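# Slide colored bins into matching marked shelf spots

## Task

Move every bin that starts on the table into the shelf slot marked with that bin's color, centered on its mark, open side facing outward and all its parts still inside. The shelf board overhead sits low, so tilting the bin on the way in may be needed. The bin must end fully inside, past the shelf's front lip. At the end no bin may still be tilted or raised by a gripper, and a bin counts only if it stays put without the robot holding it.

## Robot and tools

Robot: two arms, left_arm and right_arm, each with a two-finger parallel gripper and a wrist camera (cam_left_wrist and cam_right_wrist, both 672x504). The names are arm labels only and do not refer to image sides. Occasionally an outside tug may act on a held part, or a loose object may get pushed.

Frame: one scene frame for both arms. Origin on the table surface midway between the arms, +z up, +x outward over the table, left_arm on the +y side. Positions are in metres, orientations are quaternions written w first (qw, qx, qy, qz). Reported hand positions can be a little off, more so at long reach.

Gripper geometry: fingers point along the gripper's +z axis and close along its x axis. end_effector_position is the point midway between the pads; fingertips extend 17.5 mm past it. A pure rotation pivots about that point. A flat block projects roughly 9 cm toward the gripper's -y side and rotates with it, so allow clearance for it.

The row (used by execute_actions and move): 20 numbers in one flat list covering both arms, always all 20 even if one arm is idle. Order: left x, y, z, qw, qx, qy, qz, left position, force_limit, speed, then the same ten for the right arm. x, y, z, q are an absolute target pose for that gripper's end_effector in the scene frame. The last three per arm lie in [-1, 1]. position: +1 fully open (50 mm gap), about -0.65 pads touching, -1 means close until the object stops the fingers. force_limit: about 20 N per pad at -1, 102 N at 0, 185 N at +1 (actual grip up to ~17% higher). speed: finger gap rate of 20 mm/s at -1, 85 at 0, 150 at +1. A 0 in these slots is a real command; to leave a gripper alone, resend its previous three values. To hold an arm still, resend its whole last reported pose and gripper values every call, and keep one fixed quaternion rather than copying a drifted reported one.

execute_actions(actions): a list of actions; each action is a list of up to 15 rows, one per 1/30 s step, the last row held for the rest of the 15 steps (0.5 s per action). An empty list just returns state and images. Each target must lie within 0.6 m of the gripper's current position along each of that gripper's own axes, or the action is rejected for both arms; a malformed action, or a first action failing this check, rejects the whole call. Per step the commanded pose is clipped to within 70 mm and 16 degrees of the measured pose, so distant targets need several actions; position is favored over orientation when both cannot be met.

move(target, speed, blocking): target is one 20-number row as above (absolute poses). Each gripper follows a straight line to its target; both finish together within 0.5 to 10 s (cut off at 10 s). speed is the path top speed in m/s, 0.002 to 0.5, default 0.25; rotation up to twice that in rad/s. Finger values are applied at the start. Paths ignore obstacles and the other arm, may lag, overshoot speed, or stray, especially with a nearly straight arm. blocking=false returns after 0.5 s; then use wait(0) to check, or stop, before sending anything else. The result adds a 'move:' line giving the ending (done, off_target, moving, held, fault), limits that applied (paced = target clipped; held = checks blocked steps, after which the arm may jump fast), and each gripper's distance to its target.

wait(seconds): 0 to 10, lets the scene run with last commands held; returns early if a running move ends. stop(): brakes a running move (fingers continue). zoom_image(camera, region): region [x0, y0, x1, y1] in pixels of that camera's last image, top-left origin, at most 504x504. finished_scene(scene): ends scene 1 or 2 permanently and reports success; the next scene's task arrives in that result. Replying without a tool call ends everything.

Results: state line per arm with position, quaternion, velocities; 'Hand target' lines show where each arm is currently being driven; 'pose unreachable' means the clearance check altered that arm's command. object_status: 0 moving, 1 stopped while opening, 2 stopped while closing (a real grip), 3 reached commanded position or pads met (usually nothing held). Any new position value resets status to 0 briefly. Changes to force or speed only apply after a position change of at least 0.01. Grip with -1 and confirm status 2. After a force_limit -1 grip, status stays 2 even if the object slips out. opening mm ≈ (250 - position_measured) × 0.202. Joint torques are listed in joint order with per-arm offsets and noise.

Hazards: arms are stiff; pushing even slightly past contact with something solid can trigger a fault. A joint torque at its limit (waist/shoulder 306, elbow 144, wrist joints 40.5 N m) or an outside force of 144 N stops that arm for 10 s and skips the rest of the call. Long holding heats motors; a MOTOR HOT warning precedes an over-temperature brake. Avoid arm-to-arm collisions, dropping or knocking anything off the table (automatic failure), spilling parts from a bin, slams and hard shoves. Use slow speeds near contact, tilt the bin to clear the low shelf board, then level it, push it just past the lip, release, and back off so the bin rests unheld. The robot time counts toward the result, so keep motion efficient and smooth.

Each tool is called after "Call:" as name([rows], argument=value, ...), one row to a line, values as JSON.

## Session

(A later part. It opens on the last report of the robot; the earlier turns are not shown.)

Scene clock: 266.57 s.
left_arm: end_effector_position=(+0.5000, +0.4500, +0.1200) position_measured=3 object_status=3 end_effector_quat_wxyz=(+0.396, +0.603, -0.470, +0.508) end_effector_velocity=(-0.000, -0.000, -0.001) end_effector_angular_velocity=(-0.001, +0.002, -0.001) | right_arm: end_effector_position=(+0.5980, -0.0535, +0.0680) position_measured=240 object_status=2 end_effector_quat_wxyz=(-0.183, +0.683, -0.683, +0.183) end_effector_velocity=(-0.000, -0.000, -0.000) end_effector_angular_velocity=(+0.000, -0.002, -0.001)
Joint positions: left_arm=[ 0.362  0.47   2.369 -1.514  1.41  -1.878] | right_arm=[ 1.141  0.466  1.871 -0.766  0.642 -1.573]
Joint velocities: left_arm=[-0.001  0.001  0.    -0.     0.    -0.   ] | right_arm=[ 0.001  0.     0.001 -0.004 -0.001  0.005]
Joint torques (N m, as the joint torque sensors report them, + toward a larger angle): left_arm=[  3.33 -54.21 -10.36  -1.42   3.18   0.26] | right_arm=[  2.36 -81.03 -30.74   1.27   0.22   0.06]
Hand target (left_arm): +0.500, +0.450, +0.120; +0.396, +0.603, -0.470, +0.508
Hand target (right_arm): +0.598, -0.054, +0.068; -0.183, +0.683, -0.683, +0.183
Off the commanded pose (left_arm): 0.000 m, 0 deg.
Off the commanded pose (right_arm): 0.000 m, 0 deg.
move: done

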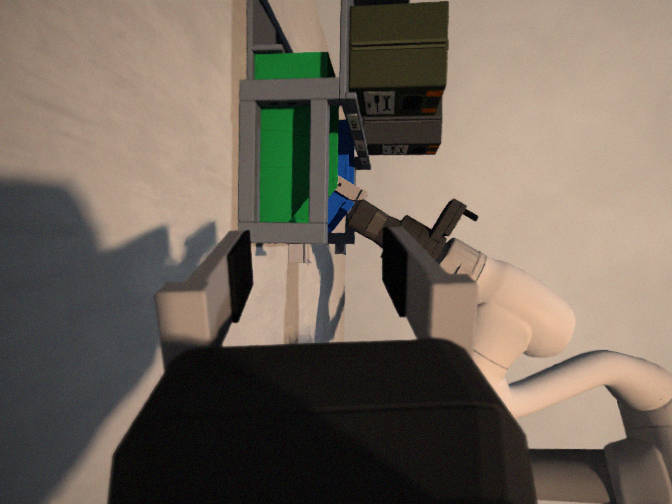

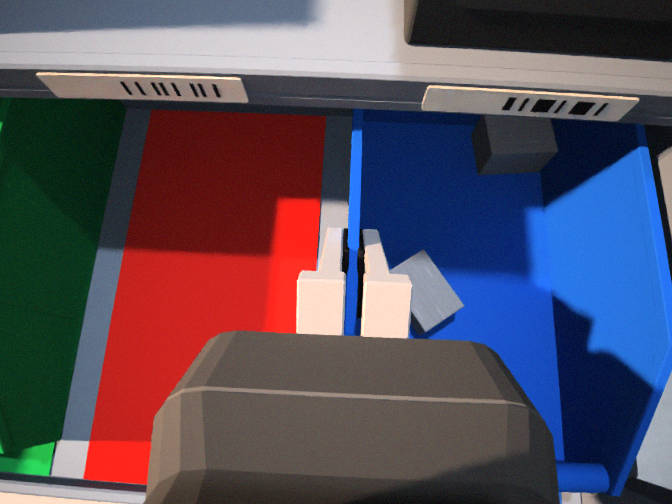

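Call:
move(target=[0.5,0.45,0.12,0.396,0.603,-0.470,0.508,1,0,0,0.5998,-0.0533,0.0668,-0.183,0.683,-0.683,0.183,-1,0.2,0.3], speed=0.02)

Scene clock: 270.17 s.
left_arm: end_effector_position=(+0.5000, +0.4500, +0.1200) position_measured=3 object_status=3 end_effector_quat_wxyz=(+0.396, +0.603, -0.470, +0.508) end_effector_velocity=(+0.000, +0.000, -0.000) end_effector_angular_velocity=(-0.000, +0.000, +0.001) | right_arm: end_effector_position=(+0.5998, -0.0533, +0.0668) position_measured=240 object_status=2 end_effector_quat_wxyz=(-0.183, +0.683, -0.683, +0.183) end_effector_velocity=(-0.000, -0.000, -0.000) end_effector_angular_velocity=(-0.000, +0.000, -0.000)
Joint positions: left_arm=[ 0.362  0.47   2.369 -1.514  1.41  -1.878] | right_arm=[ 1.139  0.469  1.869 -0.768  0.64  -1.572]
Joint velocities: left_arm=[-0.     0.     0.    -0.001  0.    -0.   ] | right_arm=[-0.  0.  0. -0. -0.  0.]
Joint torques (N m, as the joint torque sensors report them, + toward a larger angle): left_arm=[  2.24 -59.27  -9.56  -1.45   3.09  -0.15] | right_arm=[  1.34 -80.76 -30.24   0.9    0.18  -0.01]
Hand target (left_arm): +0.500, +0.450, +0.120; +0.396, +0.603, -0.470, +0.508
Hand target (right_arm): +0.600, -0.053, +0.067; -0.183, +0.683, -0.683, +0.183
Off the commanded pose (left_arm): 0.000 m, 0 deg.
Off the commanded pose (right_arm): 0.000 m, 0 deg.
move: done

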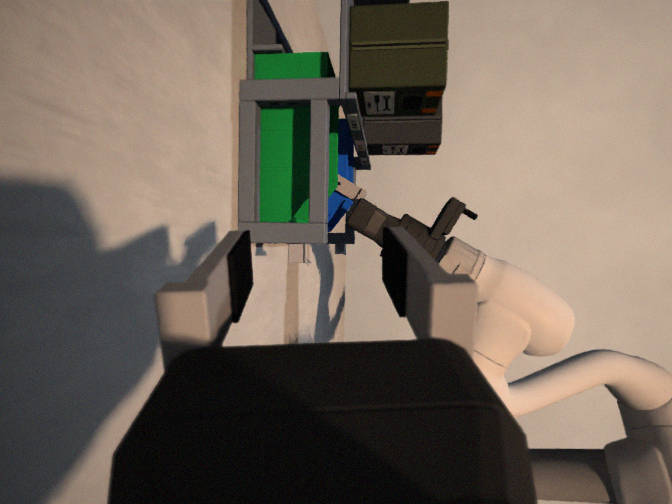

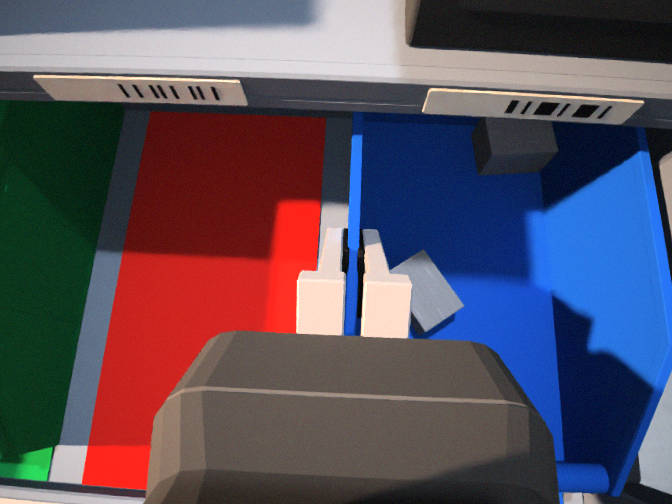

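No contact yet; nudge a little further.

Call:
move(target=[0.5,0.45,0.12,0.396,0.603,-0.470,0.508,1,0,0,0.6010,-0.0533,0.0658,-0.183,0.683,-0.683,0.183,-1,0.2,0.3], speed=0.02)

Scene clock: 272.83 s.
left_arm: end_effector_position=(+0.5000, +0.4500, +0.1200) position_measured=3 object_status=3 end_effector_quat_wxyz=(+0.396, +0.603, -0.470, +0.508) end_effector_velocity=(+0.000, +0.001, +0.000) end_effector_angular_velocity=(+0.000, -0.000, +0.001) | right_arm: end_effector_position=(+0.6010, -0.0533, +0.0658) position_measured=240 object_status=2 end_effector_quat_wxyz=(-0.183, +0.683, -0.683, +0.183) end_effector_velocity=(-0.000, -0.000, -0.000) end_effector_angular_velocity=(-0.001, +0.000, +0.000)
Joint positions: left_arm=[ 0.362  0.47   2.369 -1.514  1.41  -1.878] | right_arm=[ 1.138  0.471  1.868 -0.769  0.639 -1.573]
Joint velocities: left_arm=[ 0.001 -0.001 -0.     0.001 -0.    -0.   ] | right_arm=[-0.    -0.     0.001 -0.     0.    -0.   ]
Joint torques (N m, as the joint torque sensors report them, + toward a larger angle): left_arm=[  2.81 -55.61  -9.71  -1.3    3.28  -0.1 ] | right_arm=[-10.9  -73.04 -33.2   -1.04  -0.36  -0.21]
Hand target (left_arm): +0.500, +0.450, +0.120; +0.396, +0.603, -0.470, +0.508
Hand target (right_arm): +0.601, -0.053, +0.066; -0.183, +0.683, -0.683, +0.183
Off the commanded pose (left_arm): 0.000 m, 0 deg.
Off the commanded pose (right_arm): 0.000 m, 0 deg.
move: done

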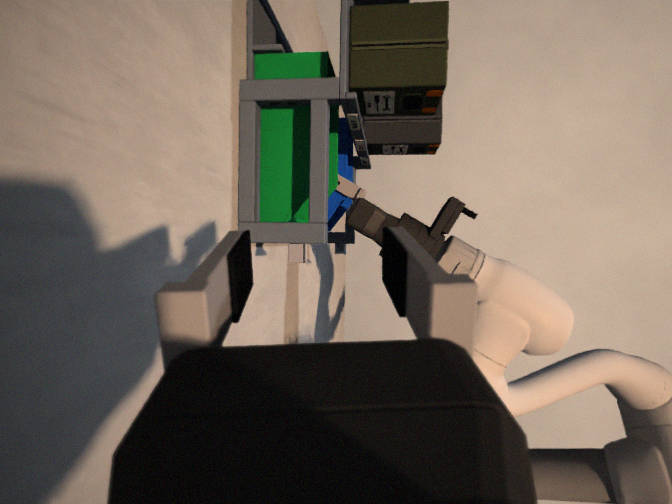

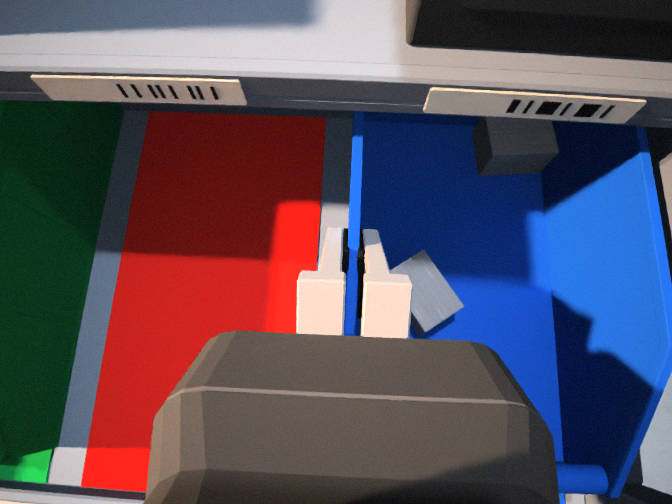

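Contact with back wall and floor. Release and retreat for a check view.

Call:
execute_actions([
  [[0.5,0.45,0.12,0.396,0.603,-0.470,0.508,1,0,0,0.6010,-0.0533,0.0658,-0.183,0.683,-0.683,0.183,0.4,0,0.5]],
])

Call:
move(target=[0.5,0.45,0.12,0.396,0.603,-0.470,0.508,1,0,0,0.42,-0.0533,0.30,-0.183,0.683,-0.683,0.183,0.4,0,0.5], speed=0.35)

Scene clock: 276.03 s.
left_arm: end_effector_position=(+0.5000, +0.4500, +0.1200) position_measured=3 object_status=3 end_effector_quat_wxyz=(+0.396, +0.603, -0.470, +0.508) end_effector_velocity=(-0.000, +0.000, -0.000) end_effector_angular_velocity=(-0.000, +0.000, +0.001) | right_arm: end_effector_position=(+0.6010, -0.0533, +0.0658) position_measured=92 object_status=3 end_effector_quat_wxyz=(-0.183, +0.683, -0.683, +0.183) end_effector_velocity=(-0.000, -0.000, +0.000) end_effector_angular_velocity=(-0.001, -0.001, +0.002)
Joint positions: left_arm=[ 0.362  0.47   2.369 -1.514  1.41  -1.878] | right_arm=[ 1.138  0.471  1.868 -0.769  0.638 -1.572]
Joint velocities: left_arm=[0.001 0.    0.    0.    0.    0.   ] | right_arm=[ 0.    -0.     0.001 -0.002  0.    -0.   ]
Joint torques (N m, as the joint torque sensors report them, + toward a larger angle): left_arm=[  0.78 -57.43  -9.83  -1.42   3.23   0.34] | right_arm=[  1.79 -79.03 -28.85   1.79   0.16   0.04]
Hand target (left_arm): +0.500, +0.450, +0.120; +0.396, +0.603, -0.470, +0.508
Hand target (right_arm): +0.601, -0.053, +0.066; -0.183, +0.683, -0.683, +0.183
Off the commanded pose (left_arm): 0.000 m, 0 deg.
Off the commanded pose (right_arm): 0.000 m, 0 deg.

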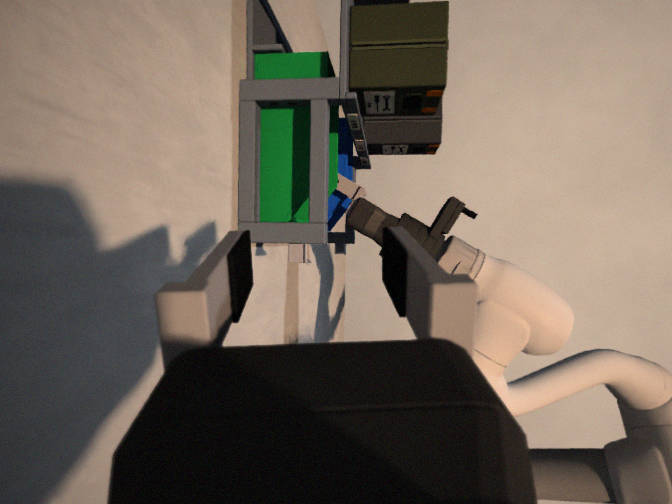

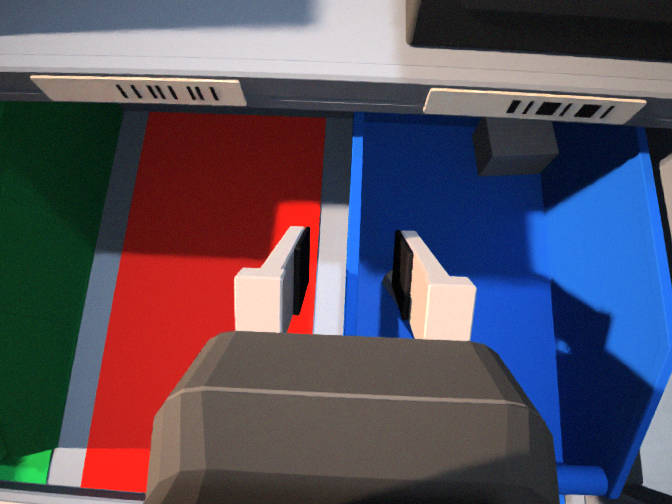

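Scene clock: 277.33 s.
left_arm: end_effector_position=(+0.5000, +0.4500, +0.1200) position_measured=3 object_status=3 end_effector_quat_wxyz=(+0.396, +0.603, -0.470, +0.508) end_effector_velocity=(+0.000, +0.000, -0.000) end_effector_angular_velocity=(+0.000, +0.000, +0.000) | right_arm: end_effector_position=(+0.4198, -0.0538, +0.2997) position_measured=92 object_status=3 end_effector_quat_wxyz=(-0.183, +0.683, -0.683, +0.183) end_effector_velocity=(-0.000, +0.000, +0.001) end_effector_angular_velocity=(+0.001, -0.001, +0.000)
Joint positions: left_arm=[ 0.362  0.47   2.369 -1.514  1.41  -1.878] | right_arm=[ 1.388  0.151  1.815 -0.569  1.06  -1.66 ]
Joint velocities: left_arm=[ 0.001  0.     0.     0.    -0.    -0.   ] | right_arm=[ 0.001 -0.    -0.    -0.001  0.     0.001]
Joint torques (N m, as the joint torque sensors report them, + toward a larger angle): left_arm=[  2.35 -56.65  -9.18  -1.09   3.35   0.11] | right_arm=[  1.16 -56.38 -38.3    2.39   0.06  -0.06]
Hand target (left_arm): +0.500, +0.450, +0.120; +0.396, +0.603, -0.470, +0.508
Hand target (right_arm): +0.420, -0.054, +0.300; -0.183, +0.683, -0.683, +0.183
Off the commanded pose (left_arm): 0.000 m, 0 deg.
Off the commanded pose (right_arm): 0.001 m, 0 deg.
move: done

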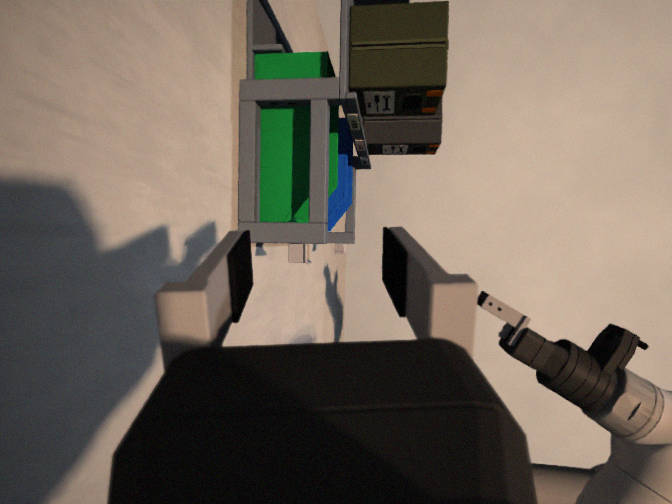

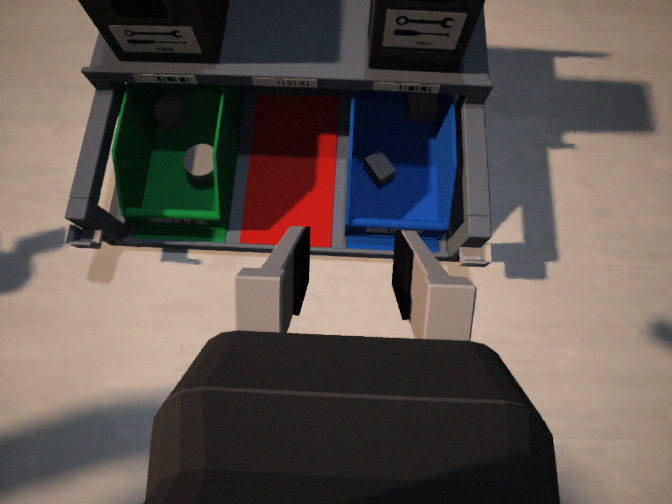

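Call:
finished_scene(scene=1)

The scene is finished: the task was done.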